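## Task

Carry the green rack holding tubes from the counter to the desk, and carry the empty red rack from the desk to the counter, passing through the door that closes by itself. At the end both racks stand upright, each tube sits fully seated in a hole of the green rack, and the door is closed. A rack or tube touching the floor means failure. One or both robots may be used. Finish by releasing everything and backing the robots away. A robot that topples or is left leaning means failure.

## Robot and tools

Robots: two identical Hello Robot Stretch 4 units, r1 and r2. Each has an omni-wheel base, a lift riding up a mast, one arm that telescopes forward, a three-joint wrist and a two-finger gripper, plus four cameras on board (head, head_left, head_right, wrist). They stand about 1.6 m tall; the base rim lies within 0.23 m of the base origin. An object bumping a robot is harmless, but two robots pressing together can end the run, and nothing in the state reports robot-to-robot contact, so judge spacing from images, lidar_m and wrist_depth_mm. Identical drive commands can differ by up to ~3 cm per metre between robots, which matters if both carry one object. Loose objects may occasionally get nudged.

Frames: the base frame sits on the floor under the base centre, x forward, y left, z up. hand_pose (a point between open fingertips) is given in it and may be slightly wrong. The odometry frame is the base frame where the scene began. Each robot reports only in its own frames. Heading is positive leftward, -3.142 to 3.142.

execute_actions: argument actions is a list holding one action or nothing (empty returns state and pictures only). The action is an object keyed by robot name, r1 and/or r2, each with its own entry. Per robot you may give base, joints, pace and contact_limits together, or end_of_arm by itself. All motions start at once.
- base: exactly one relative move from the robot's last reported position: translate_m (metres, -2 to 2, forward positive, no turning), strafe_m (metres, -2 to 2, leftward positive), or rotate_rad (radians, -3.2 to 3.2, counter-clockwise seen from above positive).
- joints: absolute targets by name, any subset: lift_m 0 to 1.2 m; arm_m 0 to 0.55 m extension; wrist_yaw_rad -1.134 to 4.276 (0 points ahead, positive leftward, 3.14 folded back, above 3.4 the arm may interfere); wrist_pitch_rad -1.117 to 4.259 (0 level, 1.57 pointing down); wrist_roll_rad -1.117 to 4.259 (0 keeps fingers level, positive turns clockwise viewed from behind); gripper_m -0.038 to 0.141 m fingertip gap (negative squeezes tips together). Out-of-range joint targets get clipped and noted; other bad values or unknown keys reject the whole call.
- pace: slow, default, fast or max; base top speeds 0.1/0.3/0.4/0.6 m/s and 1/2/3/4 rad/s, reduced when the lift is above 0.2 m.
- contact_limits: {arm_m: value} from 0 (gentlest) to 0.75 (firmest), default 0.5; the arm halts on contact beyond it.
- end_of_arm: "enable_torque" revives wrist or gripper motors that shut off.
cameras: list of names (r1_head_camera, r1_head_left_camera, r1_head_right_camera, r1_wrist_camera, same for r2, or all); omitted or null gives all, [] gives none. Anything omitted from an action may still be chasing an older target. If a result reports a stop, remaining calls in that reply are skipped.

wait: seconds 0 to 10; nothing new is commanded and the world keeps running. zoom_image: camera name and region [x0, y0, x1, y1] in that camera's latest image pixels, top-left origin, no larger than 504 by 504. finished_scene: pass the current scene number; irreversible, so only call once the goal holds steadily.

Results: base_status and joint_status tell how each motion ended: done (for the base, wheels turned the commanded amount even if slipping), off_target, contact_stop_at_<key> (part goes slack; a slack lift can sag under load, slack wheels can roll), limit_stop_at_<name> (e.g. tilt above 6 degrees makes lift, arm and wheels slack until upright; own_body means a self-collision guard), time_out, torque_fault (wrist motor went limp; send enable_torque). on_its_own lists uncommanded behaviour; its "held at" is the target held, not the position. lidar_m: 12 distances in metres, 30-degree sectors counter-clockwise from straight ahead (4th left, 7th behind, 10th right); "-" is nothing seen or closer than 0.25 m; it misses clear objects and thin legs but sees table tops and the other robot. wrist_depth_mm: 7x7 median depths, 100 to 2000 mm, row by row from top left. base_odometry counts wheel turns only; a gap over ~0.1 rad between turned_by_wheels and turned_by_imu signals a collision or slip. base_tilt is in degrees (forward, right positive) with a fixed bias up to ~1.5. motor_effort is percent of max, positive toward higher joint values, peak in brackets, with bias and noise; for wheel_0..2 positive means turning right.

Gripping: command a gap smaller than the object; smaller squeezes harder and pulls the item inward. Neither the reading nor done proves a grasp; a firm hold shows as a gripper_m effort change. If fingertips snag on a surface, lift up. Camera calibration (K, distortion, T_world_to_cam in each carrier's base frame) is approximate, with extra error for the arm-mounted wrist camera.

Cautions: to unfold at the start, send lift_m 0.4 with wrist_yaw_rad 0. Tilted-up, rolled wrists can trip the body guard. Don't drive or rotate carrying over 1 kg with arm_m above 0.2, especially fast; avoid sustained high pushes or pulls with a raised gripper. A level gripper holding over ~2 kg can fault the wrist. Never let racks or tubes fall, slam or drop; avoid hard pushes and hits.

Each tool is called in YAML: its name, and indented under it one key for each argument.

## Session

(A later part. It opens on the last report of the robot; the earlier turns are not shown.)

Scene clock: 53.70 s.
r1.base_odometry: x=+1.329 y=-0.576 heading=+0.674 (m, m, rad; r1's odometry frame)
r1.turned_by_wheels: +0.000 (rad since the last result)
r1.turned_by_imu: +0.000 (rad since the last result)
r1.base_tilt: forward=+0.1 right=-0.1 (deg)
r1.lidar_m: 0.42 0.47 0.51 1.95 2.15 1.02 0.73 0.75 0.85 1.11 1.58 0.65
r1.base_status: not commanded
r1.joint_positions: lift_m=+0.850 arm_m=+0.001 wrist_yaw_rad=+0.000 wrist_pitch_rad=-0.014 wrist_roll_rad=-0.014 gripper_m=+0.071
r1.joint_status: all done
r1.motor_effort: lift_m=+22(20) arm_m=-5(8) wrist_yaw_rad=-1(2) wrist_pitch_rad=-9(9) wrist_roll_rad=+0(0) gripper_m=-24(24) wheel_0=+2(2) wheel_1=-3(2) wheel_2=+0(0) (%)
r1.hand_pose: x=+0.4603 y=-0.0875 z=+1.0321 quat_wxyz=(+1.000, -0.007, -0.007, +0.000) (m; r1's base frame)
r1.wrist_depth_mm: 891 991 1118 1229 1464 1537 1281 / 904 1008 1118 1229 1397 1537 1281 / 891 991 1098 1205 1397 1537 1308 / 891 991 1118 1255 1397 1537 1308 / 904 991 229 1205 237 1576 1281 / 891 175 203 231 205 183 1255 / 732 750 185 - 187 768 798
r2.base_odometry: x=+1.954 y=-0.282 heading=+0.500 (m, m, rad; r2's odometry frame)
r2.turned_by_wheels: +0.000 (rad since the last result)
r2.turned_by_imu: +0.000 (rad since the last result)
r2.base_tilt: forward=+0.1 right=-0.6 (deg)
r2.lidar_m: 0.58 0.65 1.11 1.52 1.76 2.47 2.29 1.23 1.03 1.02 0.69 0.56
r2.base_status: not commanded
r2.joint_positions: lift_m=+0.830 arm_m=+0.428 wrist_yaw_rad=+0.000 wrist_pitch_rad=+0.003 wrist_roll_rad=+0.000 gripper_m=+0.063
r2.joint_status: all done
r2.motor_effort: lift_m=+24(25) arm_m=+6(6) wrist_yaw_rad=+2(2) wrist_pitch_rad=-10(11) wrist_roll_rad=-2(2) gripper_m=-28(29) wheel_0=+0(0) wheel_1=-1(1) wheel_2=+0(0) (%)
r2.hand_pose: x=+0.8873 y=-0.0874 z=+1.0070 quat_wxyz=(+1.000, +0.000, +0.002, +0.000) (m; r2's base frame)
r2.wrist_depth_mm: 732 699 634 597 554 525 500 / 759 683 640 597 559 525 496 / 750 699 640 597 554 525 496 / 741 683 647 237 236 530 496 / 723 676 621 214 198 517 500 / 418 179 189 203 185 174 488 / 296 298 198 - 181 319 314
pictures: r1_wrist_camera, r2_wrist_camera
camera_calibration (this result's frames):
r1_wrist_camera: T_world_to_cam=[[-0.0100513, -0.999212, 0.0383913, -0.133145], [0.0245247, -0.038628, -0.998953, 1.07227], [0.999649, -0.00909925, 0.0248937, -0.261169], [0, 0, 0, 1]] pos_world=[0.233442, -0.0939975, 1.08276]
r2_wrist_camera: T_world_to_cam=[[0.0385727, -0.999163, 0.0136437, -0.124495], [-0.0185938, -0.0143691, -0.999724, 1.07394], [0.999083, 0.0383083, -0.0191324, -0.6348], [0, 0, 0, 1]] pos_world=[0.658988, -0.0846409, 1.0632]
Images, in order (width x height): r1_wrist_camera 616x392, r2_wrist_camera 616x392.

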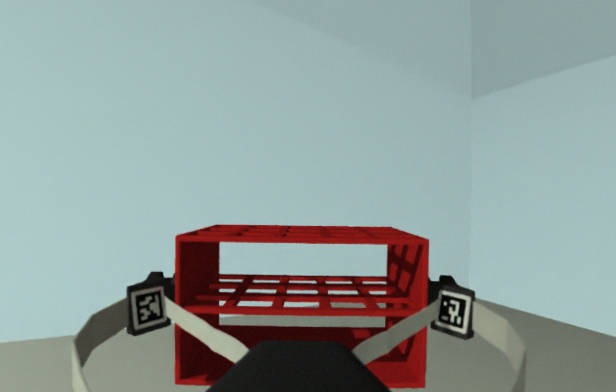

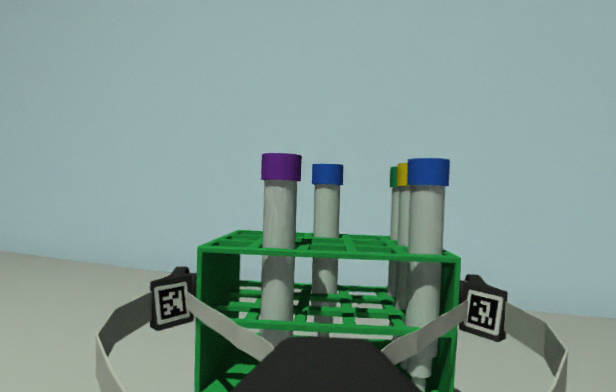

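execute_actions:
  actions:
    - {"r1":{"base":{"rotate_rad":0.43}},"r2":{"joints":{"arm_m":0}}}
  cameras: []

execute_actions:
  actions:
    - {"r1":{"base":{"strafe_m":-0.41}},"r2":{"base":{"rotate_rad":-2.75},"pace":"slow"}}
  cameras: []

execute_actions:
  actions:
    - {"r1":{"base":{"translate_m":-0.35}}}
  cameras: ["r1_head_left_camera","r1_head_right_camera","r2_head_camera","r2_head_left_camera"]

Scene clock: 84.17 s.
r1.base_odometry: x=+1.329 y=-0.576 heading=+1.104 (m, m, rad; r1's odometry frame)
r1.turned_by_wheels: +0.430 (rad since the last result)
r1.turned_by_imu: +0.439 (rad since the last result)
r1.base_tilt: forward=+0.1 right=+0.0 (deg)
r1.lidar_m: 0.43 0.49 1.74 2.16 1.08 0.78 0.74 0.84 1.08 1.58 0.71 0.50
r1.base_status: done
r1.joint_positions: lift_m=+0.850 arm_m=+0.001 wrist_yaw_rad=+0.000 wrist_pitch_rad=-0.014 wrist_roll_rad=-0.014 gripper_m=+0.071
r1.joint_status: not commanded
r1.motor_effort: lift_m=+22(22) arm_m=-5(5) wrist_yaw_rad=-2(1) wrist_pitch_rad=-9(9) wrist_roll_rad=-1(0) gripper_m=-24(24) wheel_0=+0(6) wheel_1=-2(8) wheel_2=-2(10) (%)
r1.hand_pose: x=+0.4604 y=-0.0874 z=+1.0321 quat_wxyz=(+1.000, -0.007, -0.007, +0.000) (m; r1's base frame)
r1.wrist_depth_mm: 1025 1025 1042 1042 1060 1078 1098 / 1025 1025 1025 1060 1042 1078 1060 / 1008 1025 1042 1060 1060 1060 1078 / 1008 1008 1042 1042 1042 1078 1098 / 1008 1008 229 1060 237 1078 1078 / 991 176 204 231 205 182 1078 / 1008 1008 185 - 187 768 788
r2.base_odometry: x=+1.954 y=-0.282 heading=+0.500 (m, m, rad; r2's odometry frame)
r2.turned_by_wheels: +0.000 (rad since the last result)
r2.turned_by_imu: +0.003 (rad since the last result)
r2.base_tilt: forward=+0.0 right=-0.6 (deg)
r2.lidar_m: 0.39 0.67 1.13 1.51 1.74 2.50 2.25 1.24 1.05 1.04 0.70 0.40
r2.base_status: not commanded
r2.joint_positions: lift_m=+0.830 arm_m=+0.001 wrist_yaw_rad=+0.000 wrist_pitch_rad=+0.004 wrist_roll_rad=+0.000 gripper_m=+0.063
r2.joint_status: all done
r2.motor_effort: lift_m=+24(24) arm_m=-6(6) wrist_yaw_rad=+3(2) wrist_pitch_rad=-11(11) wrist_roll_rad=-2(2) gripper_m=-30(27) wheel_0=+0(0) wheel_1=-1(1) wheel_2=+0(0) (%)
r2.hand_pose: x=+0.4607 y=-0.0875 z=+1.0069 quat_wxyz=(+1.000, +0.000, +0.002, +0.000) (m; r2's base frame)
r2.wrist_depth_mm: 1281 1182 1098 1025 946 904 842 / 1281 1205 1118 1008 976 878 854 / 1255 1182 1098 991 960 904 842 / 1281 1182 1118 234 236 891 866 / 768 809 647 215 198 866 842 / 469 179 189 203 185 174 500 / 488 445 198 - 180 327 320
pictures: none
No camera images: the call's "cameras" was empty. Leave "cameras" out to get every camera's image.

Scene clock: 88.20 s.
r1.base_odometry: x=+1.695 y=-0.760 heading=+1.104 (m, m, rad; r1's odometry frame)
r1.turned_by_wheels: +0.000 (rad since the last result)
r1.turned_by_imu: +0.000 (rad since the last result)
r1.base_tilt: forward=+0.1 right=+0.0 (deg)
r1.lidar_m: 0.42 0.51 0.67 2.56 1.07 0.84 0.79 0.78 0.99 1.19 0.73 0.51
r1.base_status: done
r1.joint_positions: lift_m=+0.850 arm_m=+0.001 wrist_yaw_rad=+0.000 wrist_pitch_rad=-0.014 wrist_roll_rad=-0.014 gripper_m=+0.071
r1.joint_status: not commanded
r1.motor_effort: lift_m=+21(22) arm_m=-5(5) wrist_yaw_rad=-1(1) wrist_pitch_rad=-8(9) wrist_roll_rad=-1(1) gripper_m=-25(25) wheel_0=+1(9) wheel_1=-2(10) wheel_2=+0(0) (%)
r1.hand_pose: x=+0.4603 y=-0.0874 z=+1.0322 quat_wxyz=(+1.000, -0.007, -0.007, +0.000) (m; r1's base frame)
r1.wrist_depth_mm: 1025 1042 1060 1060 1078 1078 1118 / 1008 1060 1060 1042 1078 1098 1098 / 1042 1042 1042 1060 1078 1078 1118 / 1042 1042 1042 1060 1078 1078 1098 / 1008 1042 230 1078 237 1078 1118 / 1025 175 203 230 205 183 1098 / 732 750 185 - 188 768 788
r2.base_odometry: x=+1.954 y=-0.282 heading=-2.250 (m, m, rad; r2's odometry frame)
r2.turned_by_wheels: -2.750 (rad since the last result)
r2.turned_by_imu: -2.701 (rad since the last result)
r2.base_tilt: forward=+0.1 right=-0.6 (deg)
r2.lidar_m: 0.41 1.02 1.02 1.12 0.59 0.58 0.63 0.96 1.51 1.68 2.49 0.42
r2.base_status: done
r2.joint_positions: lift_m=+0.830 arm_m=+0.001 wrist_yaw_rad=+0.000 wrist_pitch_rad=+0.004 wrist_roll_rad=+0.000 gripper_m=+0.063
r2.joint_status: not commanded
r2.motor_effort: lift_m=+24(24) arm_m=-6(6) wrist_yaw_rad=+2(2) wrist_pitch_rad=-11(11) wrist_roll_rad=-2(2) gripper_m=-26(27) wheel_0=+1(5) wheel_1=+0(4) wheel_2=+0(5) (%)
r2.hand_pose: x=+0.4607 y=-0.0875 z=+1.0069 quat_wxyz=(+1.000, +0.000, +0.002, +0.000) (m; r2's base frame)
r2.wrist_depth_mm: 820 991 1205 1576 - - 1863 / 831 991 1205 1576 - - 1863 / 842 991 1205 1576 - - 1863 / 842 976 1229 234 236 - 1808 / 831 1025 1138 215 196 - 1808 / 842 179 189 202 184 174 1808 / 854 1042 198 - 181 - 1808
pictures: none
No camera images: the call's "cameras" was empty. Leave "cameras" out to get every camera's image.

Scene clock: 90.83 s.
r1.base_odometry: x=+1.538 y=-1.073 heading=+1.104 (m, m, rad; r1's odometry frame)
r1.turned_by_wheels: +0.000 (rad since the last result)
r1.turned_by_imu: +0.000 (rad since the last result)
r1.base_tilt: forward=+0.1 right=-0.1 (deg)
r1.lidar_m: 0.45 0.86 2.26 1.72 0.65 0.47 0.44 0.45 0.52 1.19 1.23 0.87
r1.base_status: done
r1.joint_positions: lift_m=+0.850 arm_m=+0.001 wrist_yaw_rad=+0.000 wrist_pitch_rad=-0.014 wrist_roll_rad=-0.014 gripper_m=+0.071
r1.joint_status: not commanded
r1.motor_effort: lift_m=+21(21) arm_m=-5(5) wrist_yaw_rad=-2(0) wrist_pitch_rad=-9(9) wrist_roll_rad=-1(0) gripper_m=-25(24) wheel_0=-2(6) wheel_1=-1(7) wheel_2=+0(11) (%)
r1.hand_pose: x=+0.4603 y=-0.0874 z=+1.0322 quat_wxyz=(+1.000, -0.007, -0.007, +0.000) (m; r1's base frame)
r1.wrist_depth_mm: 1397 1366 1430 1366 1430 1430 1430 / 1397 1366 1366 1397 1430 1430 1464 / 1336 1397 1430 1397 1397 1464 1430 / 1366 1336 1397 1397 1430 1397 1430 / 1366 1397 229 1397 237 1430 1464 / 1336 176 202 232 205 182 1336 / 732 750 185 - 188 768 788
r2.base_odometry: x=+1.954 y=-0.282 heading=-2.250 (m, m, rad; r2's odometry frame)
r2.turned_by_wheels: +0.000 (rad since the last result)
r2.turned_by_imu: +0.001 (rad since the last result)
r2.base_tilt: forward=+0.1 right=-0.5 (deg)
r2.lidar_m: 0.40 1.06 1.03 1.12 0.59 0.56 0.62 0.96 1.53 1.68 2.50 0.43
r2.base_status: not commanded
r2.joint_positions: lift_m=+0.830 arm_m=+0.001 wrist_yaw_rad=+0.000 wrist_pitch_rad=+0.004 wrist_roll_rad=+0.000 gripper_m=+0.063
r2.joint_status: not commanded
r2.motor_effort: lift_m=+24(24) arm_m=-6(6) wrist_yaw_rad=+2(2) wrist_pitch_rad=-12(11) wrist_roll_rad=-1(2) gripper_m=-26(26) wheel_0=+1(1) wheel_1=+0(0) wheel_2=+0(0) (%)
r2.hand_pose: x=+0.4607 y=-0.0875 z=+1.0069 quat_wxyz=(+1.000, +0.000, +0.002, +0.000) (m; r2's base frame)
r2.wrist_depth_mm: 820 960 1182 1537 - - 1863 / 831 976 1229 1576 - - 1808 / 842 960 1182 1576 - - 1863 / 854 991 1229 236 236 - 1863 / 831 1008 1138 214 198 - 1863 / 854 179 190 202 184 174 1808 / 831 1008 198 - 180 - 1756
pictures: r1_head_left_camera, r1_head_right_camera, r2_head_camera, r2_head_left_camera
Images, in order (width x height): r1_head_left_camera 420x672, r1_head_right_camera 420x672, r2_head_camera 420x560, r2_head_left_camera 420x672.

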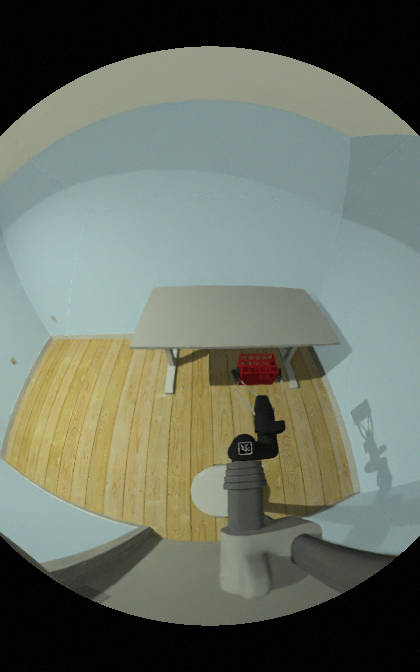

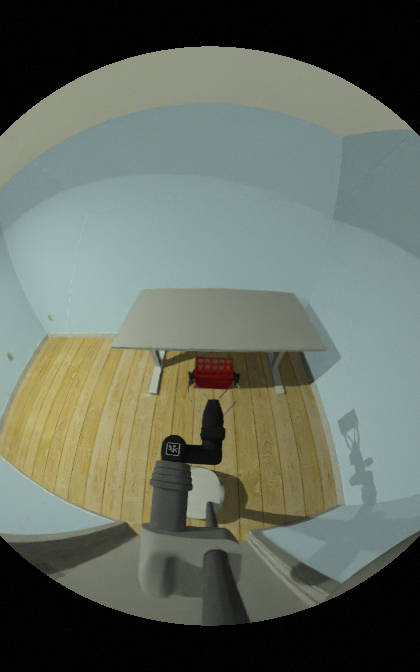

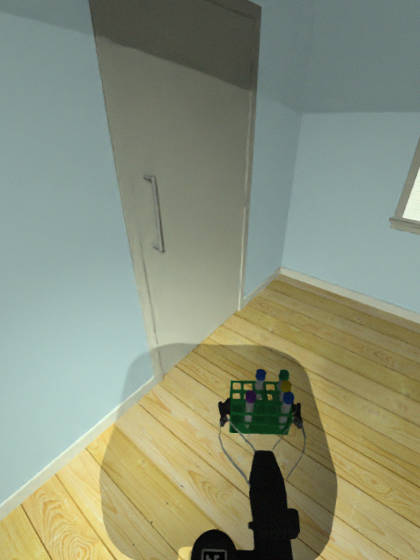

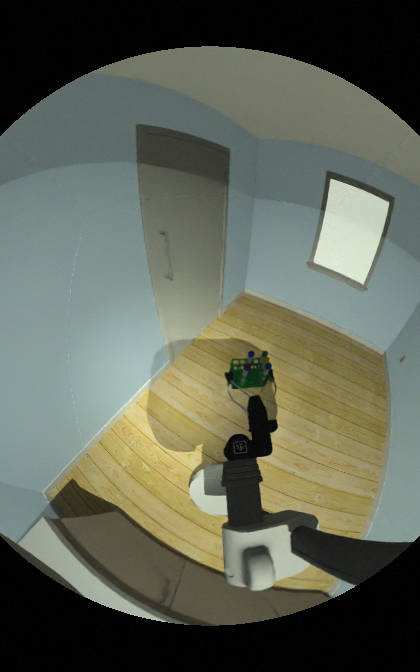

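execute_actions:
  actions:
    - {"r1":{"base":{"translate_m":-0.18}}}
  cameras: []

execute_actions:
  actions:
    - {"r1":{"base":{"translate_m":-0.4},"pace":"slow"}}
  cameras: ["r1_head_right_camera","r2_head_camera"]

Scene clock: 99.33 s.
r1.base_odometry: x=+1.457 y=-1.233 heading=+1.103 (m, m, rad; r1's odometry frame)
r1.turned_by_wheels: +0.000 (rad since the last result)
r1.turned_by_imu: +0.001 (rad since the last result)
r1.base_tilt: forward=+0.1 right=+0.0 (deg)
r1.lidar_m: 0.42 1.05 2.50 0.90 0.41 0.27 0.26 0.29 0.37 0.67 1.25 1.06
r1.base_status: done
r1.joint_positions: lift_m=+0.850 arm_m=+0.001 wrist_yaw_rad=+0.000 wrist_pitch_rad=-0.014 wrist_roll_rad=-0.014 gripper_m=+0.071
r1.joint_status: not commanded
r1.motor_effort: lift_m=+21(21) arm_m=-5(5) wrist_yaw_rad=+0(2) wrist_pitch_rad=-9(9) wrist_roll_rad=+0(0) gripper_m=-25(24) wheel_0=-1(7) wheel_1=-1(6) wheel_2=+1(11) (%)
r1.hand_pose: x=+0.4603 y=-0.0874 z=+1.0322 quat_wxyz=(+1.000, -0.007, -0.007, +0.000) (m; r1's base frame)
r1.wrist_depth_mm: 1537 1576 1537 1576 1618 1618 1464 / 1537 1576 1537 1576 1618 1618 1464 / 1499 1537 1537 1576 1618 1661 1464 / 1499 1576 1576 1576 1576 1576 1430 / 1499 1576 230 1576 236 1576 1464 / 1499 176 203 230 205 182 1281 / 778 798 185 - 187 831 866
r2.base_odometry: x=+1.954 y=-0.282 heading=-2.250 (m, m, rad; r2's odometry frame)
r2.turned_by_wheels: +0.000 (rad since the last result)
r2.turned_by_imu: +0.002 (rad since the last result)
r2.base_tilt: forward=+0.1 right=-0.6 (deg)
r2.lidar_m: 0.41 1.06 1.02 1.09 0.58 0.58 0.64 0.95 1.53 1.68 2.49 0.39
r2.base_status: not commanded
r2.joint_positions: lift_m=+0.830 arm_m=+0.001 wrist_yaw_rad=+0.000 wrist_pitch_rad=+0.004 wrist_roll_rad=+0.000 gripper_m=+0.063
r2.joint_status: not commanded
r2.motor_effort: lift_m=+24(24) arm_m=-6(6) wrist_yaw_rad=+2(2) wrist_pitch_rad=-11(11) wrist_roll_rad=-2(2) gripper_m=-28(24) wheel_0=+1(1) wheel_1=+0(0) wheel_2=+0(0) (%)
r2.hand_pose: x=+0.4607 y=-0.0875 z=+1.0069 quat_wxyz=(+1.000, +0.000, +0.002, +0.000) (m; r2's base frame)
r2.wrist_depth_mm: 809 991 1160 1537 - - 1983 / 842 976 1229 1576 - - 1863 / 831 1008 1229 1537 - - 1863 / 842 991 1229 234 236 - 1863 / 842 976 1118 214 198 - 1863 / 854 179 189 203 185 174 1808 / 854 1008 198 - 181 - 1808
pictures: none
No camera images: the call's "cameras" was empty. Leave "cameras" out to get every camera's image.

Scene clock: 104.60 s.
r1.base_odometry: x=+1.277 y=-1.590 heading=+1.103 (m, m, rad; r1's odometry frame)
r1.turned_by_wheels: +0.000 (rad since the last result)
r1.turned_by_imu: -0.001 (rad since the last result)
r1.base_tilt: forward=+0.1 right=+0.1 (deg)
r1.lidar_m: 0.44 1.45 0.53 0.50 1.16 0.50 0.26 0.25 - 0.25 0.36 1.50
r1.base_status: done
r1.joint_positions: lift_m=+0.850 arm_m=+0.001 wrist_yaw_rad=+0.000 wrist_pitch_rad=-0.014 wrist_roll_rad=-0.014 gripper_m=+0.071
r1.joint_status: not commanded
r1.motor_effort: lift_m=+21(21) arm_m=-5(5) wrist_yaw_rad=-1(4) wrist_pitch_rad=-9(10) wrist_roll_rad=-1(0) gripper_m=-23(24) wheel_0=-3(10) wheel_1=-5(12) wheel_2=+6(20) (%)
r1.hand_pose: x=+0.4603 y=-0.0874 z=+1.0322 quat_wxyz=(+1.000, -0.007, -0.007, +0.000) (m; r1's base frame)
r1.wrist_depth_mm: 1863 1921 1983 - - - 1464 / 1863 1863 1921 1921 - - 1430 / 1863 1921 1983 1983 - - 1464 / 1863 1921 1921 1983 - - 1464 / 1863 1921 230 1708 236 - 1464 / 1921 175 203 231 206 183 1464 / 1863 1921 186 - 188 1576 1430
r2.base_odometry: x=+1.954 y=-0.282 heading=-2.250 (m, m, rad; r2's odometry frame)
r2.turned_by_wheels: +0.000 (rad since the last result)
r2.turned_by_imu: +0.001 (rad since the last result)
r2.base_tilt: forward=+0.0 right=-0.6 (deg)
r2.lidar_m: 0.38 1.04 1.02 1.12 0.58 0.56 0.63 0.95 1.54 1.66 2.49 0.43
r2.base_status: not commanded
r2.joint_positions: lift_m=+0.830 arm_m=+0.001 wrist_yaw_rad=+0.000 wrist_pitch_rad=+0.004 wrist_roll_rad=+0.000 gripper_m=+0.063
r2.joint_status: not commanded
r2.motor_effort: lift_m=+24(24) arm_m=-6(6) wrist_yaw_rad=+3(3) wrist_pitch_rad=-11(10) wrist_roll_rad=-2(2) gripper_m=-29(26) wheel_0=+1(1) wheel_1=+0(0) wheel_2=+0(0) (%)
r2.hand_pose: x=+0.4607 y=-0.0875 z=+1.0069 quat_wxyz=(+1.000, +0.000, +0.002, +0.000) (m; r2's base frame)
r2.wrist_depth_mm: 820 976 - 1756 1025 - 1921 / 854 991 - 1499 991 - 1808 / 842 1008 - 1808 1008 - 1863 / 831 991 - 236 236 - 1863 / 842 1008 - 214 197 - 1808 / 854 179 190 203 185 174 1808 / 842 1008 198 - 180 - 1808
pictures: r1_head_right_camera, r2_head_camera
Images, in order (width x height): r1_head_right_camera 420x672, r2_head_camera 420x560.

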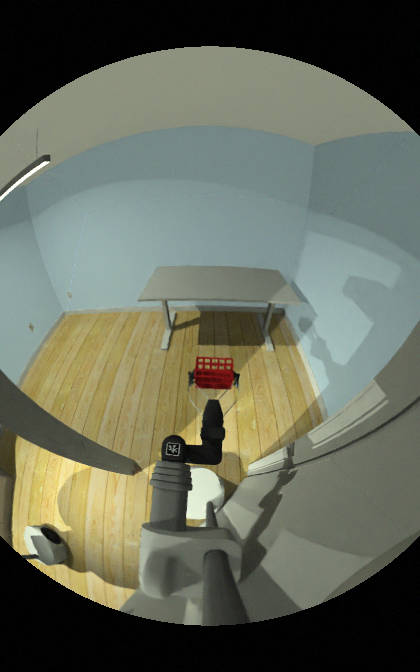

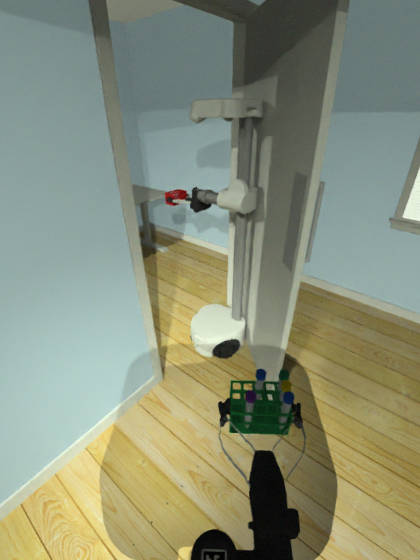

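execute_actions:
  actions:
    - {"r1":{"base":{"translate_m":-0.5}}}
  cameras: ["r1_head_right_camera","r2_head_camera"]

Scene clock: 109.33 s.
r1.base_odometry: x=+1.051 y=-2.036 heading=+1.103 (m, m, rad; r1's odometry frame)
r1.turned_by_wheels: +0.000 (rad since the last result)
r1.turned_by_imu: +0.000 (rad since the last result)
r1.base_tilt: forward=+0.0 right=-0.1 (deg)
r1.lidar_m: 0.41 0.74 0.77 1.30 0.87 2.15 2.03 0.25 0.25 0.25 0.25 0.42
r1.base_status: done
r1.joint_positions: lift_m=+0.850 arm_m=+0.001 wrist_yaw_rad=+0.000 wrist_pitch_rad=-0.014 wrist_roll_rad=-0.014 gripper_m=+0.071
r1.joint_status: not commanded
r1.motor_effort: lift_m=+21(21) arm_m=-5(5) wrist_yaw_rad=-1(2) wrist_pitch_rad=-9(9) wrist_roll_rad=+0(1) gripper_m=-24(24) wheel_0=-1(6) wheel_1=-4(13) wheel_2=+1(19) (%)
r1.hand_pose: x=+0.4602 y=-0.0874 z=+1.0322 quat_wxyz=(+1.000, -0.007, -0.007, +0.000) (m; r1's base frame)
r1.wrist_depth_mm: - - - - - - 424 / - - - - - - 427 / - - - - - - 433 / - - - - - - 427 / - - 229 1708 236 1983 427 / - 176 203 230 205 182 421 / - - 186 - 188 - 418
r2.base_odometry: x=+1.954 y=-0.282 heading=-2.250 (m, m, rad; r2's odometry frame)
r2.turned_by_wheels: +0.000 (rad since the last result)
r2.turned_by_imu: +0.001 (rad since the last result)
r2.base_tilt: forward=+0.1 right=-0.6 (deg)
r2.lidar_m: 0.39 1.03 1.02 1.10 0.59 0.57 0.64 0.94 1.52 1.68 2.49 0.43
r2.base_status: not commanded
r2.joint_positions: lift_m=+0.830 arm_m=+0.001 wrist_yaw_rad=+0.000 wrist_pitch_rad=+0.004 wrist_roll_rad=+0.000 gripper_m=+0.063
r2.joint_status: not commanded
r2.motor_effort: lift_m=+24(24) arm_m=-6(6) wrist_yaw_rad=+2(2) wrist_pitch_rad=-12(12) wrist_roll_rad=-2(2) gripper_m=-28(27) wheel_0=+1(1) wheel_1=+0(0) wheel_2=+0(0) (%)
r2.hand_pose: x=+0.4607 y=-0.0875 z=+1.0069 quat_wxyz=(+1.000, +0.000, +0.002, +0.000) (m; r2's base frame)
r2.wrist_depth_mm: 831 976 - - 1138 1025 1808 / 831 976 - - 1464 1078 1808 / 831 991 - 1808 1397 1042 1863 / 831 991 - 236 234 1025 1756 / 842 991 - 214 198 1042 1808 / 842 179 189 202 185 174 1808 / 842 991 198 - 181 1078 1756
pictures: r1_head_right_camera, r2_head_camera
Images, in order (width x height): r1_head_right_camera 420x672, r2_head_camera 420x560.

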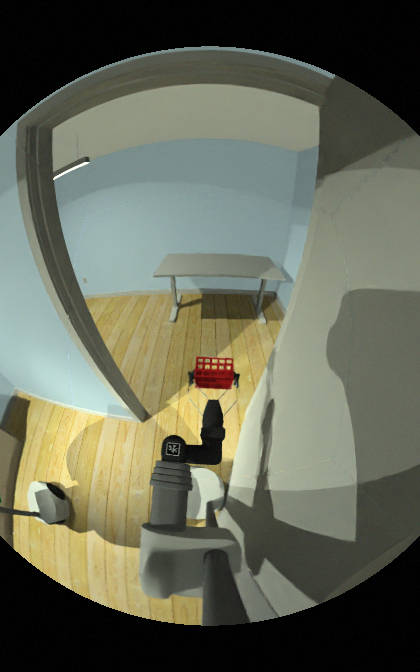

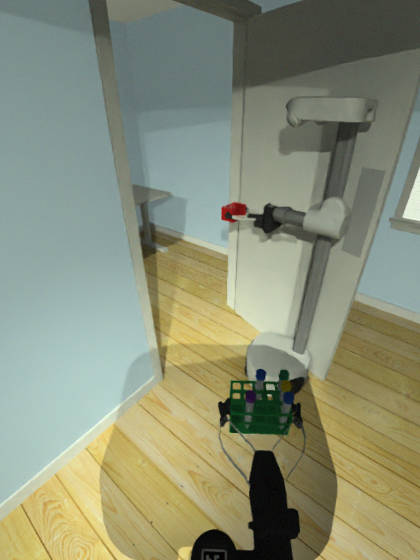

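execute_actions:
  actions:
    - {"r1":{"base":{"rotate_rad":3.1},"pace":"slow"}}
  cameras: []

execute_actions:
  actions:
    - {"r1":{"base":{"strafe_m":0.15},"pace":"slow"}}
  cameras: ["r1_head_left_camera","r2_head_camera","r2_head_right_camera"]

Scene clock: 116.30 s.
r1.base_odometry: x=+1.051 y=-2.036 heading=-2.081 (m, m, rad; r1's odometry frame)
r1.turned_by_wheels: +3.099 (rad since the last result)
r1.turned_by_imu: +3.161 (rad since the last result)
r1.base_tilt: forward=+0.1 right=+0.0 (deg)
r1.lidar_m: 0.42 0.25 0.25 - 0.25 0.37 1.94 0.76 0.77 1.76 0.85 2.15
r1.base_status: done
r1.joint_positions: lift_m=+0.850 arm_m=+0.001 wrist_yaw_rad=+0.000 wrist_pitch_rad=-0.014 wrist_roll_rad=-0.014 gripper_m=+0.071
r1.joint_status: not commanded
r1.motor_effort: lift_m=+21(21) arm_m=-4(5) wrist_yaw_rad=-2(2) wrist_pitch_rad=-9(9) wrist_roll_rad=+0(1) gripper_m=-24(25) wheel_0=-3(9) wheel_1=+0(10) wheel_2=-3(7) (%)
r1.hand_pose: x=+0.4601 y=-0.0874 z=+1.0322 quat_wxyz=(+1.000, -0.007, -0.007, +0.000) (m; r1's base frame)
r1.wrist_depth_mm: 1708 1708 1756 1756 1808 1863 1921 / 1661 1756 1756 1756 1863 1808 1921 / 1661 1708 1708 1808 1808 1863 1863 / 1708 1756 1756 1808 1863 1863 1863 / 1756 1708 230 1756 236 1921 1983 / 1708 176 204 230 205 182 1983 / 1708 1756 185 - 187 1863 1921
r2.base_odometry: x=+1.954 y=-0.282 heading=-2.250 (m, m, rad; r2's odometry frame)
r2.turned_by_wheels: +0.000 (rad since the last result)
r2.turned_by_imu: +0.002 (rad since the last result)
r2.base_tilt: forward=+0.1 right=-0.6 (deg)
r2.lidar_m: 0.40 1.03 1.03 1.12 0.59 0.57 0.63 0.95 1.54 1.66 2.51 0.43
r2.base_status: not commanded
r2.joint_positions: lift_m=+0.830 arm_m=+0.001 wrist_yaw_rad=+0.000 wrist_pitch_rad=+0.004 wrist_roll_rad=+0.000 gripper_m=+0.063
r2.joint_status: not commanded
r2.motor_effort: lift_m=+24(24) arm_m=-6(6) wrist_yaw_rad=+2(2) wrist_pitch_rad=-11(11) wrist_roll_rad=-2(2) gripper_m=-28(28) wheel_0=+1(1) wheel_1=+0(0) wheel_2=+0(0) (%)
r2.hand_pose: x=+0.4607 y=-0.0875 z=+1.0069 quat_wxyz=(+1.000, +0.000, +0.002, +0.000) (m; r2's base frame)
r2.wrist_depth_mm: 831 960 - - 1025 1078 1863 / 820 976 - - 1336 1098 1756 / 831 1008 - 1863 1308 1138 1863 / 831 991 - 235 234 931 1863 / 842 1008 - 213 198 1098 1863 / 831 179 189 202 185 174 1808 / 854 1008 198 - 181 1078 1808
pictures: none
No camera images: the call's "cameras" was empty. Leave "cameras" out to get every camera's image.

Scene clock: 118.93 s.
r1.base_odometry: x=+1.182 y=-2.109 heading=-2.081 (m, m, rad; r1's odometry frame)
r1.turned_by_wheels: +0.000 (rad since the last result)
r1.turned_by_imu: +0.000 (rad since the last result)
r1.base_tilt: forward=+0.1 right=+0.0 (deg)
r1.lidar_m: 0.43 0.30 0.25 - 0.25 0.28 1.95 1.98 0.86 1.80 0.98 2.16
r1.base_status: done
r1.joint_positions: lift_m=+0.850 arm_m=+0.001 wrist_yaw_rad=+0.000 wrist_pitch_rad=-0.014 wrist_roll_rad=-0.014 gripper_m=+0.071
r1.joint_status: not commanded
r1.motor_effort: lift_m=+21(20) arm_m=-4(4) wrist_yaw_rad=-2(0) wrist_pitch_rad=-9(9) wrist_roll_rad=-1(1) gripper_m=-24(24) wheel_0=-3(7) wheel_1=+5(9) wheel_2=+0(1) (%)
r1.hand_pose: x=+0.4601 y=-0.0874 z=+1.0322 quat_wxyz=(+1.000, -0.007, -0.007, +0.000) (m; r1's base frame)
r1.wrist_depth_mm: 1708 1708 1708 1808 1808 1863 1921 / 1708 1756 1708 1808 1808 1863 1921 / 1708 1708 1756 1756 1863 1863 1921 / 1661 1708 1708 1808 1808 1863 1863 / 1708 1708 230 1756 236 1921 1921 / 1661 176 204 231 206 182 1921 / 1661 1661 185 - 188 1808 1863
r2.base_odometry: x=+1.954 y=-0.282 heading=-2.250 (m, m, rad; r2's odometry frame)
r2.turned_by_wheels: +0.000 (rad since the last result)
r2.turned_by_imu: +0.001 (rad since the last result)
r2.base_tilt: forward=+0.1 right=-0.6 (deg)
r2.lidar_m: 0.40 1.06 1.02 1.09 0.59 0.57 0.63 0.95 1.52 1.67 2.49 0.42
r2.base_status: not commanded
r2.joint_positions: lift_m=+0.830 arm_m=+0.001 wrist_yaw_rad=+0.000 wrist_pitch_rad=+0.004 wrist_roll_rad=+0.000 gripper_m=+0.063
r2.joint_status: not commanded
r2.motor_effort: lift_m=+24(24) arm_m=-6(6) wrist_yaw_rad=+2(2) wrist_pitch_rad=-12(11) wrist_roll_rad=-2(2) gripper_m=-25(27) wheel_0=+1(1) wheel_1=+0(0) wheel_2=+0(0) (%)
r2.hand_pose: x=+0.4607 y=-0.0875 z=+1.0069 quat_wxyz=(+1.000, +0.000, +0.002, +0.000) (m; r2's base frame)
r2.wrist_depth_mm: 820 960 - - 1430 1229 1205 / 831 960 - - 1430 1255 1499 / 820 976 - 1863 1430 1255 1464 / 842 991 - 235 236 1078 1205 / 831 991 - 215 197 1255 1808 / 854 179 190 202 185 174 1756 / 842 1025 198 - 181 1229 1756
pictures: r1_head_left_camera, r2_head_camera, r2_head_right_camera
Images, in order (width x height): r1_head_left_camera 420x672, r2_head_camera 420x560, r2_head_right_camera 420x672.

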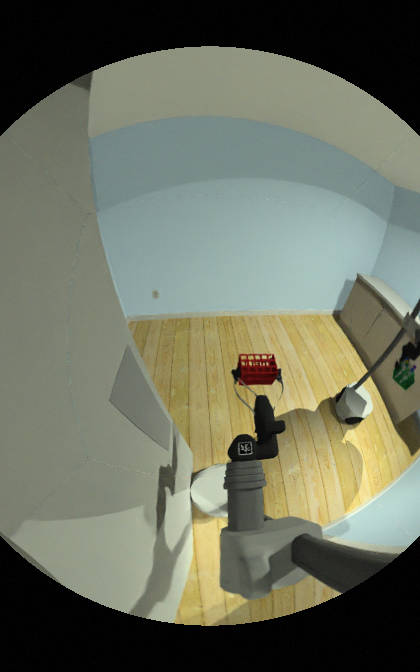

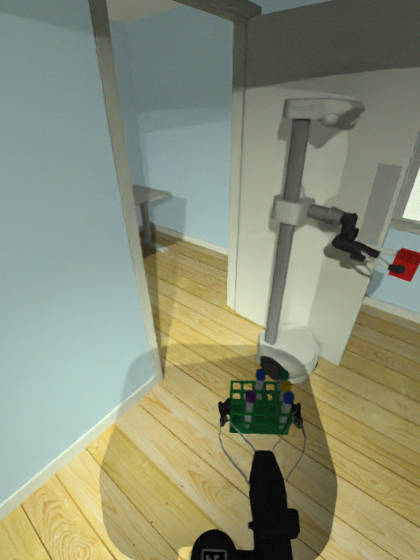

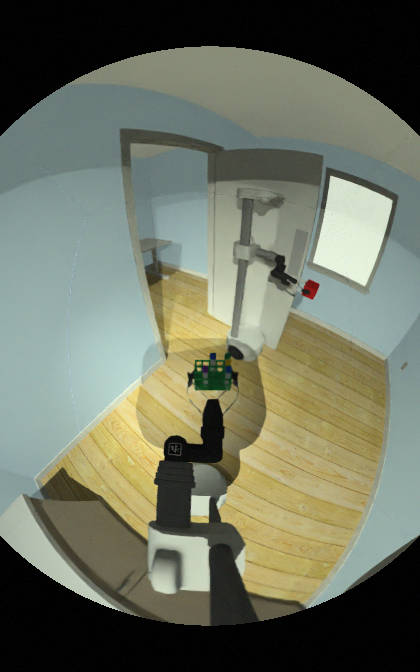

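execute_actions:
  actions:
    - {"r1":{"base":{"translate_m":0.19},"pace":"slow"},"r2":{"base":{"translate_m":0.8}}}
  cameras: ["r1_head_left_camera","r2_head_camera","r2_head_right_camera"]

Scene clock: 127.33 s.
r1.base_odometry: x=+1.089 y=-2.275 heading=-2.080 (m, m, rad; r1's odometry frame)
r1.turned_by_wheels: +0.000 (rad since the last result)
r1.turned_by_imu: +0.001 (rad since the last result)
r1.base_tilt: forward=+0.1 right=+0.0 (deg)
r1.lidar_m: 0.43 1.70 0.25 - 0.25 0.28 0.77 0.45 0.45 0.58 2.04 1.96
r1.base_status: done
r1.joint_positions: lift_m=+0.850 arm_m=+0.001 wrist_yaw_rad=+0.000 wrist_pitch_rad=-0.014 wrist_roll_rad=-0.014 gripper_m=+0.071
r1.joint_status: not commanded
r1.motor_effort: lift_m=+21(21) arm_m=-4(4) wrist_yaw_rad=-1(2) wrist_pitch_rad=-9(9) wrist_roll_rad=-1(1) gripper_m=-25(25) wheel_0=+2(6) wheel_1=+4(6) wheel_2=-3(12) (%)
r1.hand_pose: x=+0.4601 y=-0.0874 z=+1.0322 quat_wxyz=(+1.000, -0.007, -0.007, +0.000) (m; r1's base frame)
r1.wrist_depth_mm: 1499 1537 1576 1618 1661 1708 1708 / 1499 1537 1576 1576 1618 1661 1661 / 1464 1537 1576 1576 1618 1708 1708 / 1537 1537 1576 1618 1661 1756 1708 / 1537 1576 230 1618 237 1661 1708 / 1537 176 203 231 204 183 1756 / 1499 1499 185 - 188 1708 1808
r2.base_odometry: x=+1.452 y=-0.904 heading=-2.250 (m, m, rad; r2's odometry frame)
r2.turned_by_wheels: +0.000 (rad since the last result)
r2.turned_by_imu: +0.002 (rad since the last result)
r2.base_tilt: forward=+0.1 right=-0.6 (deg)
r2.lidar_m: 0.38 0.54 0.55 0.61 0.92 1.21 1.32 2.04 2.01 0.78 0.55 0.42
r2.base_status: done
r2.joint_positions: lift_m=+0.830 arm_m=+0.001 wrist_yaw_rad=+0.000 wrist_pitch_rad=+0.004 wrist_roll_rad=+0.000 gripper_m=+0.063
r2.joint_status: not commanded
r2.motor_effort: lift_m=+23(24) arm_m=-6(6) wrist_yaw_rad=+2(2) wrist_pitch_rad=-11(12) wrist_roll_rad=-2(1) gripper_m=-29(27) wheel_0=+0(4) wheel_1=+0(3) wheel_2=+1(6) (%)
r2.hand_pose: x=+0.4607 y=-0.0874 z=+1.0070 quat_wxyz=(+1.000, +0.000, +0.002, +0.000) (m; r2's base frame)
r2.wrist_depth_mm: - - - - 842 707 621 / - - - - 820 699 621 / - - - 1042 842 707 615 / - - - 234 236 699 615 / - - - 215 197 691 621 / - 179 190 203 184 174 603 / - - 198 - 180 691 597
pictures: r1_head_left_camera, r2_head_camera, r2_head_right_camera
Images, in order (width x height): r1_head_left_camera 420x672, r2_head_camera 420x560, r2_head_right_camera 420x672.

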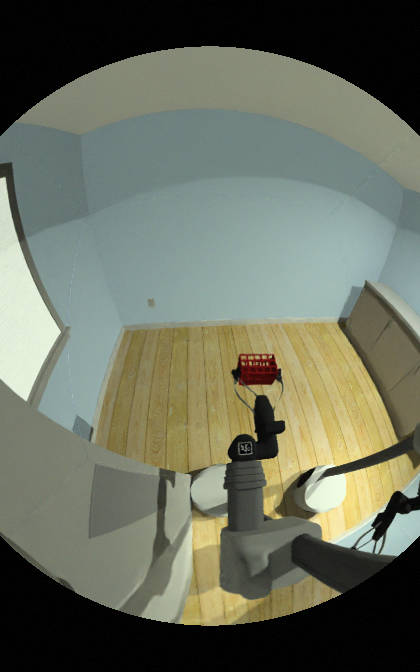

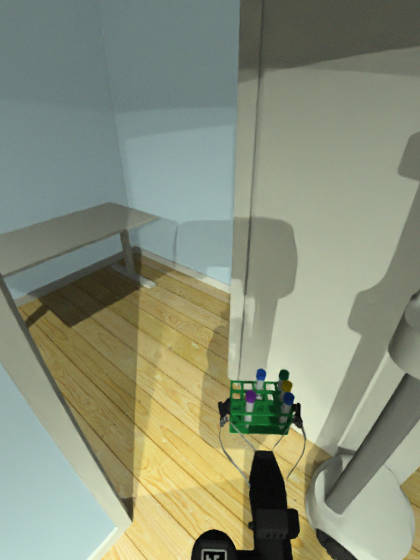

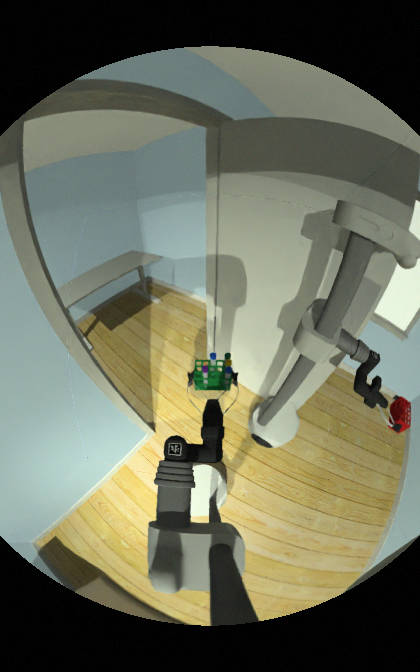

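execute_actions:
  actions:
    - {"r2":{"base":{"translate_m":0.48}}}
  cameras: []

execute_actions:
  actions:
    - {"r2":{"base":{"rotate_rad":0.94},"pace":"slow"}}
  cameras: ["r2_head_left_camera","r2_head_right_camera"]

Scene clock: 139.33 s.
r1.base_odometry: x=+1.089 y=-2.275 heading=-2.080 (m, m, rad; r1's odometry frame)
r1.turned_by_wheels: +0.000 (rad since the last result)
r1.turned_by_imu: +0.001 (rad since the last result)
r1.base_tilt: forward=+0.1 right=+0.0 (deg)
r1.lidar_m: 0.43 1.74 0.25 - 0.25 0.29 0.54 0.42 0.41 2.01 2.05 1.94
r1.base_status: not commanded
r1.joint_positions: lift_m=+0.850 arm_m=+0.001 wrist_yaw_rad=+0.000 wrist_pitch_rad=-0.014 wrist_roll_rad=-0.014 gripper_m=+0.071
r1.joint_status: not commanded
r1.motor_effort: lift_m=+20(21) arm_m=-4(4) wrist_yaw_rad=-1(1) wrist_pitch_rad=-8(9) wrist_roll_rad=-1(1) gripper_m=-24(23) wheel_0=+2(2) wheel_1=+4(4) wheel_2=-3(3) (%)
r1.hand_pose: x=+0.4601 y=-0.0874 z=+1.0322 quat_wxyz=(+1.000, -0.007, -0.007, +0.000) (m; r1's base frame)
r1.wrist_depth_mm: 1537 1618 1576 1576 1661 1661 1708 / 1499 1537 1576 1618 1661 1661 1708 / 1537 1537 1576 1661 1661 1708 1756 / 1537 1537 1618 1618 1661 1708 1708 / 1499 1576 229 1576 237 1661 1708 / 1464 176 203 230 205 182 1708 / 1537 1537 185 - 188 1661 1708
r2.base_odometry: x=+1.150 y=-1.278 heading=-2.250 (m, m, rad; r2's odometry frame)
r2.turned_by_wheels: +0.000 (rad since the last result)
r2.turned_by_imu: +0.003 (rad since the last result)
r2.base_tilt: forward=+0.1 right=-0.6 (deg)
r2.lidar_m: 0.39 1.65 1.61 0.33 0.47 1.65 1.76 2.34 0.55 0.37 0.43 0.41
r2.base_status: done
r2.joint_positions: lift_m=+0.830 arm_m=+0.001 wrist_yaw_rad=+0.000 wrist_pitch_rad=+0.004 wrist_roll_rad=+0.000 gripper_m=+0.063
r2.joint_status: not commanded
r2.motor_effort: lift_m=+23(23) arm_m=-6(6) wrist_yaw_rad=+2(2) wrist_pitch_rad=-12(11) wrist_roll_rad=-3(2) gripper_m=-26(25) wheel_0=-1(4) wheel_1=-1(5) wheel_2=+0(1) (%)
r2.hand_pose: x=+0.4607 y=-0.0874 z=+1.0070 quat_wxyz=(+1.000, +0.000, +0.002, +0.000) (m; r2's base frame)
r2.wrist_depth_mm: 1921 - - 574 427 364 322 / - - - 569 430 362 322 / - - 1983 554 424 359 320 / - - 1921 236 235 362 320 / 1756 - 1808 215 198 349 320 / - 179 202 202 184 174 315 / - - 199 - 181 345 309
pictures: none
No camera images: the call's "cameras" was empty. Leave "cameras" out to get every camera's image.

Scene clock: 141.57 s.
r1.base_odometry: x=+1.089 y=-2.275 heading=-2.080 (m, m, rad; r1's odometry frame)
r1.turned_by_wheels: +0.000 (rad since the last result)
r1.turned_by_imu: +0.000 (rad since the last result)
r1.base_tilt: forward=+0.0 right=-0.1 (deg)
r1.lidar_m: 0.43 1.70 0.25 - 0.25 0.29 0.74 0.39 0.40 2.02 2.06 1.96
r1.base_status: not commanded
r1.joint_positions: lift_m=+0.850 arm_m=+0.001 wrist_yaw_rad=+0.000 wrist_pitch_rad=-0.014 wrist_roll_rad=-0.014 gripper_m=+0.071
r1.joint_status: not commanded
r1.motor_effort: lift_m=+21(21) arm_m=-4(4) wrist_yaw_rad=-3(1) wrist_pitch_rad=-9(9) wrist_roll_rad=-1(1) gripper_m=-25(24) wheel_0=+2(2) wheel_1=+4(4) wheel_2=-3(3) (%)
r1.hand_pose: x=+0.4601 y=-0.0874 z=+1.0322 quat_wxyz=(+1.000, -0.007, -0.007, +0.000) (m; r1's base frame)
r1.wrist_depth_mm: 1499 1537 1537 1576 1661 1708 1661 / 1537 1537 1576 1618 1618 1661 1708 / 1499 1499 1576 1576 1661 1708 1756 / 1464 1537 1576 1618 1661 1661 1756 / 1537 1537 229 1618 237 1661 1708 / 1499 176 203 231 205 183 1756 / 1499 1576 185 - 187 1661 1661
r2.base_odometry: x=+1.150 y=-1.278 heading=-1.310 (m, m, rad; r2's odometry frame)
r2.turned_by_wheels: +0.940 (rad since the last result)
r2.turned_by_imu: +0.924 (rad since the last result)
r2.base_tilt: forward=+0.1 right=-0.6 (deg)
r2.lidar_m: 0.38 0.35 0.41 1.19 1.69 2.32 0.88 0.38 0.39 0.58 0.63 0.41
r2.base_status: done
r2.joint_positions: lift_m=+0.830 arm_m=+0.001 wrist_yaw_rad=+0.000 wrist_pitch_rad=+0.004 wrist_roll_rad=+0.000 gripper_m=+0.063
r2.joint_status: not commanded
r2.motor_effort: lift_m=+23(23) arm_m=-6(6) wrist_yaw_rad=+1(1) wrist_pitch_rad=-11(11) wrist_roll_rad=-2(2) gripper_m=-27(28) wheel_0=+0(4) wheel_1=+0(4) wheel_2=+0(4) (%)
r2.hand_pose: x=+0.4607 y=-0.0874 z=+1.0070 quat_wxyz=(+1.000, +0.000, +0.002, +0.000) (m; r2's base frame)
r2.wrist_depth_mm: - - - - - - - / - - - - - - - / - - - - - - - / - - - 236 236 - - / - - 1464 215 198 - 1921 / - 178 189 204 185 174 1863 / - - 198 - 181 - 1863
pictures: r2_head_left_camera, r2_head_right_camera
Images, in order (width x height): r2_head_left_camera 420x672, r2_head_right_camera 420x672.

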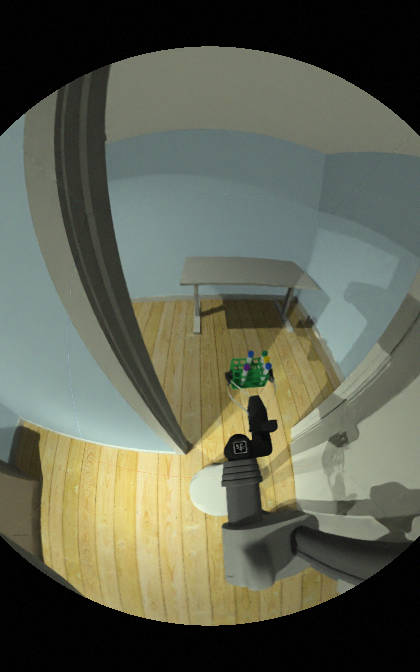

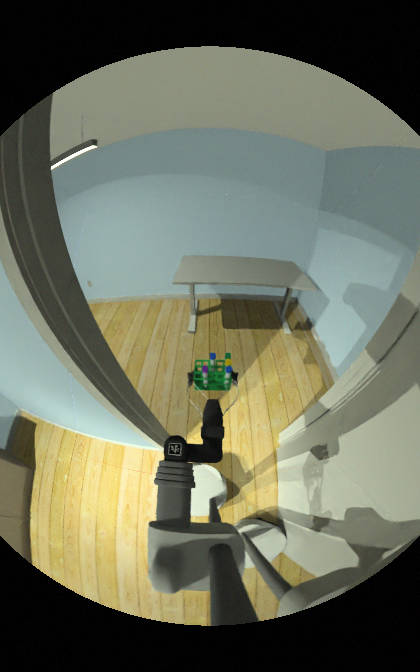

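execute_actions:
  actions:
    - {"r2":{"base":{"strafe_m":-0.13}}}
  cameras: []

execute_actions:
  actions:
    - {"r2":{"base":{"translate_m":0.08}},"r1":{"base":{"translate_m":0.04},"pace":"slow"}}
  cameras: []

execute_actions:
  actions:
    - {"r2":{"base":{"strafe_m":-0.15}}}
  cameras: ["r2_head_right_camera"]

Scene clock: 146.57 s.
r1.base_odometry: x=+1.089 y=-2.275 heading=-2.080 (m, m, rad; r1's odometry frame)
r1.turned_by_wheels: +0.000 (rad since the last result)
r1.turned_by_imu: +0.000 (rad since the last result)
r1.base_tilt: forward=+0.1 right=+0.0 (deg)
r1.lidar_m: 0.42 1.73 0.25 - 0.25 0.28 0.42 0.31 0.38 2.01 2.05 1.94
r1.base_status: not commanded
r1.joint_positions: lift_m=+0.850 arm_m=+0.001 wrist_yaw_rad=+0.000 wrist_pitch_rad=-0.014 wrist_roll_rad=-0.014 gripper_m=+0.071
r1.joint_status: not commanded
r1.motor_effort: lift_m=+21(21) arm_m=-4(4) wrist_yaw_rad=-1(2) wrist_pitch_rad=-9(9) wrist_roll_rad=+0(0) gripper_m=-25(25) wheel_0=+2(2) wheel_1=+4(4) wheel_2=-3(3) (%)
r1.hand_pose: x=+0.4601 y=-0.0874 z=+1.0322 quat_wxyz=(+1.000, -0.007, -0.007, +0.000) (m; r1's base frame)
r1.wrist_depth_mm: 1537 1537 1576 1661 1618 1661 1756 / 1499 1537 1576 1618 1618 1661 1708 / 1499 1537 1618 1576 1661 1661 1756 / 1499 1537 1576 1618 1661 1661 1756 / 1537 1576 230 1618 237 1708 1661 / 1537 176 202 230 205 183 1661 / 1499 1537 185 - 188 1661 1708
r2.base_odometry: x=+1.025 y=-1.312 heading=-1.310 (m, m, rad; r2's odometry frame)
r2.turned_by_wheels: +0.000 (rad since the last result)
r2.turned_by_imu: +0.001 (rad since the last result)
r2.base_tilt: forward=+0.0 right=-0.6 (deg)
r2.lidar_m: 0.41 0.49 0.43 1.18 1.82 2.38 0.34 0.30 0.40 0.45 0.50 0.40
r2.base_status: done
r2.joint_positions: lift_m=+0.830 arm_m=+0.001 wrist_yaw_rad=+0.000 wrist_pitch_rad=+0.004 wrist_roll_rad=+0.000 gripper_m=+0.063
r2.joint_status: not commanded
r2.motor_effort: lift_m=+23(23) arm_m=-6(6) wrist_yaw_rad=+2(3) wrist_pitch_rad=-11(11) wrist_roll_rad=-2(2) gripper_m=-28(29) wheel_0=-2(6) wheel_1=+0(6) wheel_2=+0(1) (%)
r2.hand_pose: x=+0.4606 y=-0.0874 z=+1.0070 quat_wxyz=(+1.000, +0.000, +0.002, +0.000) (m; r2's base frame)
r2.wrist_depth_mm: - - - - - - 1921 / - - - - - - 1863 / - - - - - - 1863 / - - - 236 235 - 1808 / - - 1430 188 196 - 1808 / - 179 189 189 185 174 1708 / - - 199 - 181 - 1756
pictures: none
No camera images: the call's "cameras" was empty. Leave "cameras" out to get every camera's image.

Scene clock: 148.10 s.
r1.base_odometry: x=+1.070 y=-2.310 heading=-2.080 (m, m, rad; r1's odometry frame)
r1.turned_by_wheels: +0.000 (rad since the last result)
r1.turned_by_imu: +0.000 (rad since the last result)
r1.base_tilt: forward=+0.1 right=+0.0 (deg)
r1.lidar_m: 0.43 1.71 1.13 1.12 0.25 0.30 0.61 0.42 0.59 2.01 2.05 1.91
r1.base_status: done
r1.joint_positions: lift_m=+0.850 arm_m=+0.001 wrist_yaw_rad=+0.000 wrist_pitch_rad=-0.014 wrist_roll_rad=-0.014 gripper_m=+0.071
r1.joint_status: not commanded
r1.motor_effort: lift_m=+20(20) arm_m=-4(4) wrist_yaw_rad=-1(0) wrist_pitch_rad=-8(8) wrist_roll_rad=+0(1) gripper_m=-24(24) wheel_0=+3(6) wheel_1=+5(6) wheel_2=-3(8) (%)
r1.hand_pose: x=+0.4601 y=-0.0874 z=+1.0322 quat_wxyz=(+1.000, -0.007, -0.007, +0.000) (m; r1's base frame)
r1.wrist_depth_mm: 1464 1499 1537 1576 1576 1661 1708 / 1464 1499 1537 1537 1618 1708 1708 / 1499 1464 1499 1576 1576 1618 1708 / 1464 1464 1576 1537 1576 1661 1661 / 1464 1499 229 1537 237 1618 1661 / 1499 176 203 231 205 182 1661 / 1464 1537 185 - 188 1618 1661
r2.base_odometry: x=+1.045 y=-1.389 heading=-1.310 (m, m, rad; r2's odometry frame)
r2.turned_by_wheels: +0.000 (rad since the last result)
r2.turned_by_imu: +0.000 (rad since the last result)
r2.base_tilt: forward=+0.1 right=-0.6 (deg)
r2.lidar_m: 0.40 2.42 0.39 0.86 1.82 2.48 0.43 0.40 0.46 0.45 0.48 0.40
r2.base_status: done
r2.joint_positions: lift_m=+0.830 arm_m=+0.001 wrist_yaw_rad=+0.000 wrist_pitch_rad=+0.004 wrist_roll_rad=+0.000 gripper_m=+0.063
r2.joint_status: not commanded
r2.motor_effort: lift_m=+23(23) arm_m=-6(6) wrist_yaw_rad=+3(2) wrist_pitch_rad=-11(11) wrist_roll_rad=-2(2) gripper_m=-28(26) wheel_0=-1(4) wheel_1=-1(4) wheel_2=+1(8) (%)
r2.hand_pose: x=+0.4606 y=-0.0874 z=+1.0070 quat_wxyz=(+1.000, +0.000, +0.002, +0.000) (m; r2's base frame)
r2.wrist_depth_mm: - - - - - - 1983 / - - - - - - 1921 / - - - - - - 1863 / - - - 236 235 - 1921 / - - 1464 214 197 - 1756 / - 180 189 202 184 174 1618 / - - 198 - 180 - 1708
pictures: none
No camera images: the call's "cameras" was empty. Leave "cameras" out to get every camera's image.

Scene clock: 149.83 s.
r1.base_odometry: x=+1.070 y=-2.310 heading=-2.080 (m, m, rad; r1's odometry frame)
r1.turned_by_wheels: +0.000 (rad since the last result)
r1.turned_by_imu: +0.000 (rad since the last result)
r1.base_tilt: forward=+0.1 right=+0.0 (deg)
r1.lidar_m: 0.45 1.72 1.16 1.14 0.25 0.28 0.40 0.41 1.10 2.01 2.06 1.89
r1.base_status: not commanded
r1.joint_positions: lift_m=+0.850 arm_m=+0.001 wrist_yaw_rad=+0.000 wrist_pitch_rad=-0.014 wrist_roll_rad=-0.014 gripper_m=+0.071
r1.joint_status: not commanded
r1.motor_effort: lift_m=+21(21) arm_m=-4(4) wrist_yaw_rad=-1(2) wrist_pitch_rad=-9(9) wrist_roll_rad=-1(1) gripper_m=-23(24) wheel_0=+3(3) wheel_1=+5(5) wheel_2=-3(3) (%)
r1.hand_pose: x=+0.4601 y=-0.0874 z=+1.0322 quat_wxyz=(+1.000, -0.007, -0.007, +0.000) (m; r1's base frame)
r1.wrist_depth_mm: 1499 1464 1537 1576 1576 1618 1661 / 1499 1537 1537 1576 1618 1661 1661 / 1464 1499 1499 1576 1576 1618 1618 / 1464 1499 1537 1537 1576 1618 1661 / 1464 1499 230 1537 237 1618 1661 / 1464 175 203 232 204 183 1661 / 1464 1499 185 - 188 1661 1661
r2.base_odometry: x=+0.900 y=-1.428 heading=-1.310 (m, m, rad; r2's odometry frame)
r2.turned_by_wheels: +0.000 (rad since the last result)
r2.turned_by_imu: +0.001 (rad since the last result)
r2.base_tilt: forward=+0.1 right=-0.6 (deg)
r2.lidar_m: 0.39 1.61 0.52 0.86 1.96 2.47 0.35 0.39 0.31 0.29 0.33 0.43
r2.base_status: done
r2.joint_positions: lift_m=+0.830 arm_m=+0.001 wrist_yaw_rad=+0.000 wrist_pitch_rad=+0.004 wrist_roll_rad=+0.000 gripper_m=+0.063
r2.joint_status: not commanded
r2.motor_effort: lift_m=+23(23) arm_m=-6(6) wrist_yaw_rad=+2(2) wrist_pitch_rad=-11(11) wrist_roll_rad=-2(2) gripper_m=-27(23) wheel_0=-2(7) wheel_1=+0(8) wheel_2=+0(0) (%)
r2.hand_pose: x=+0.4606 y=-0.0874 z=+1.0070 quat_wxyz=(+1.000, +0.000, +0.002, +0.000) (m; r2's base frame)
r2.wrist_depth_mm: - - - - - - 1661 / - - - - - - 1618 / - - - - - - 1661 / - - - 236 236 - 1708 / - - 1537 189 198 - 1661 / - 178 189 202 183 175 1499 / - - 198 - 181 - 1537
pictures: r2_head_right_camera
Images, in order (width x height): r2_head_right_camera 420x672.

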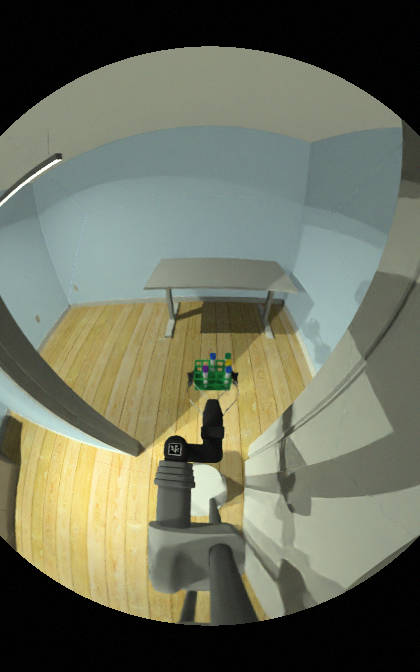

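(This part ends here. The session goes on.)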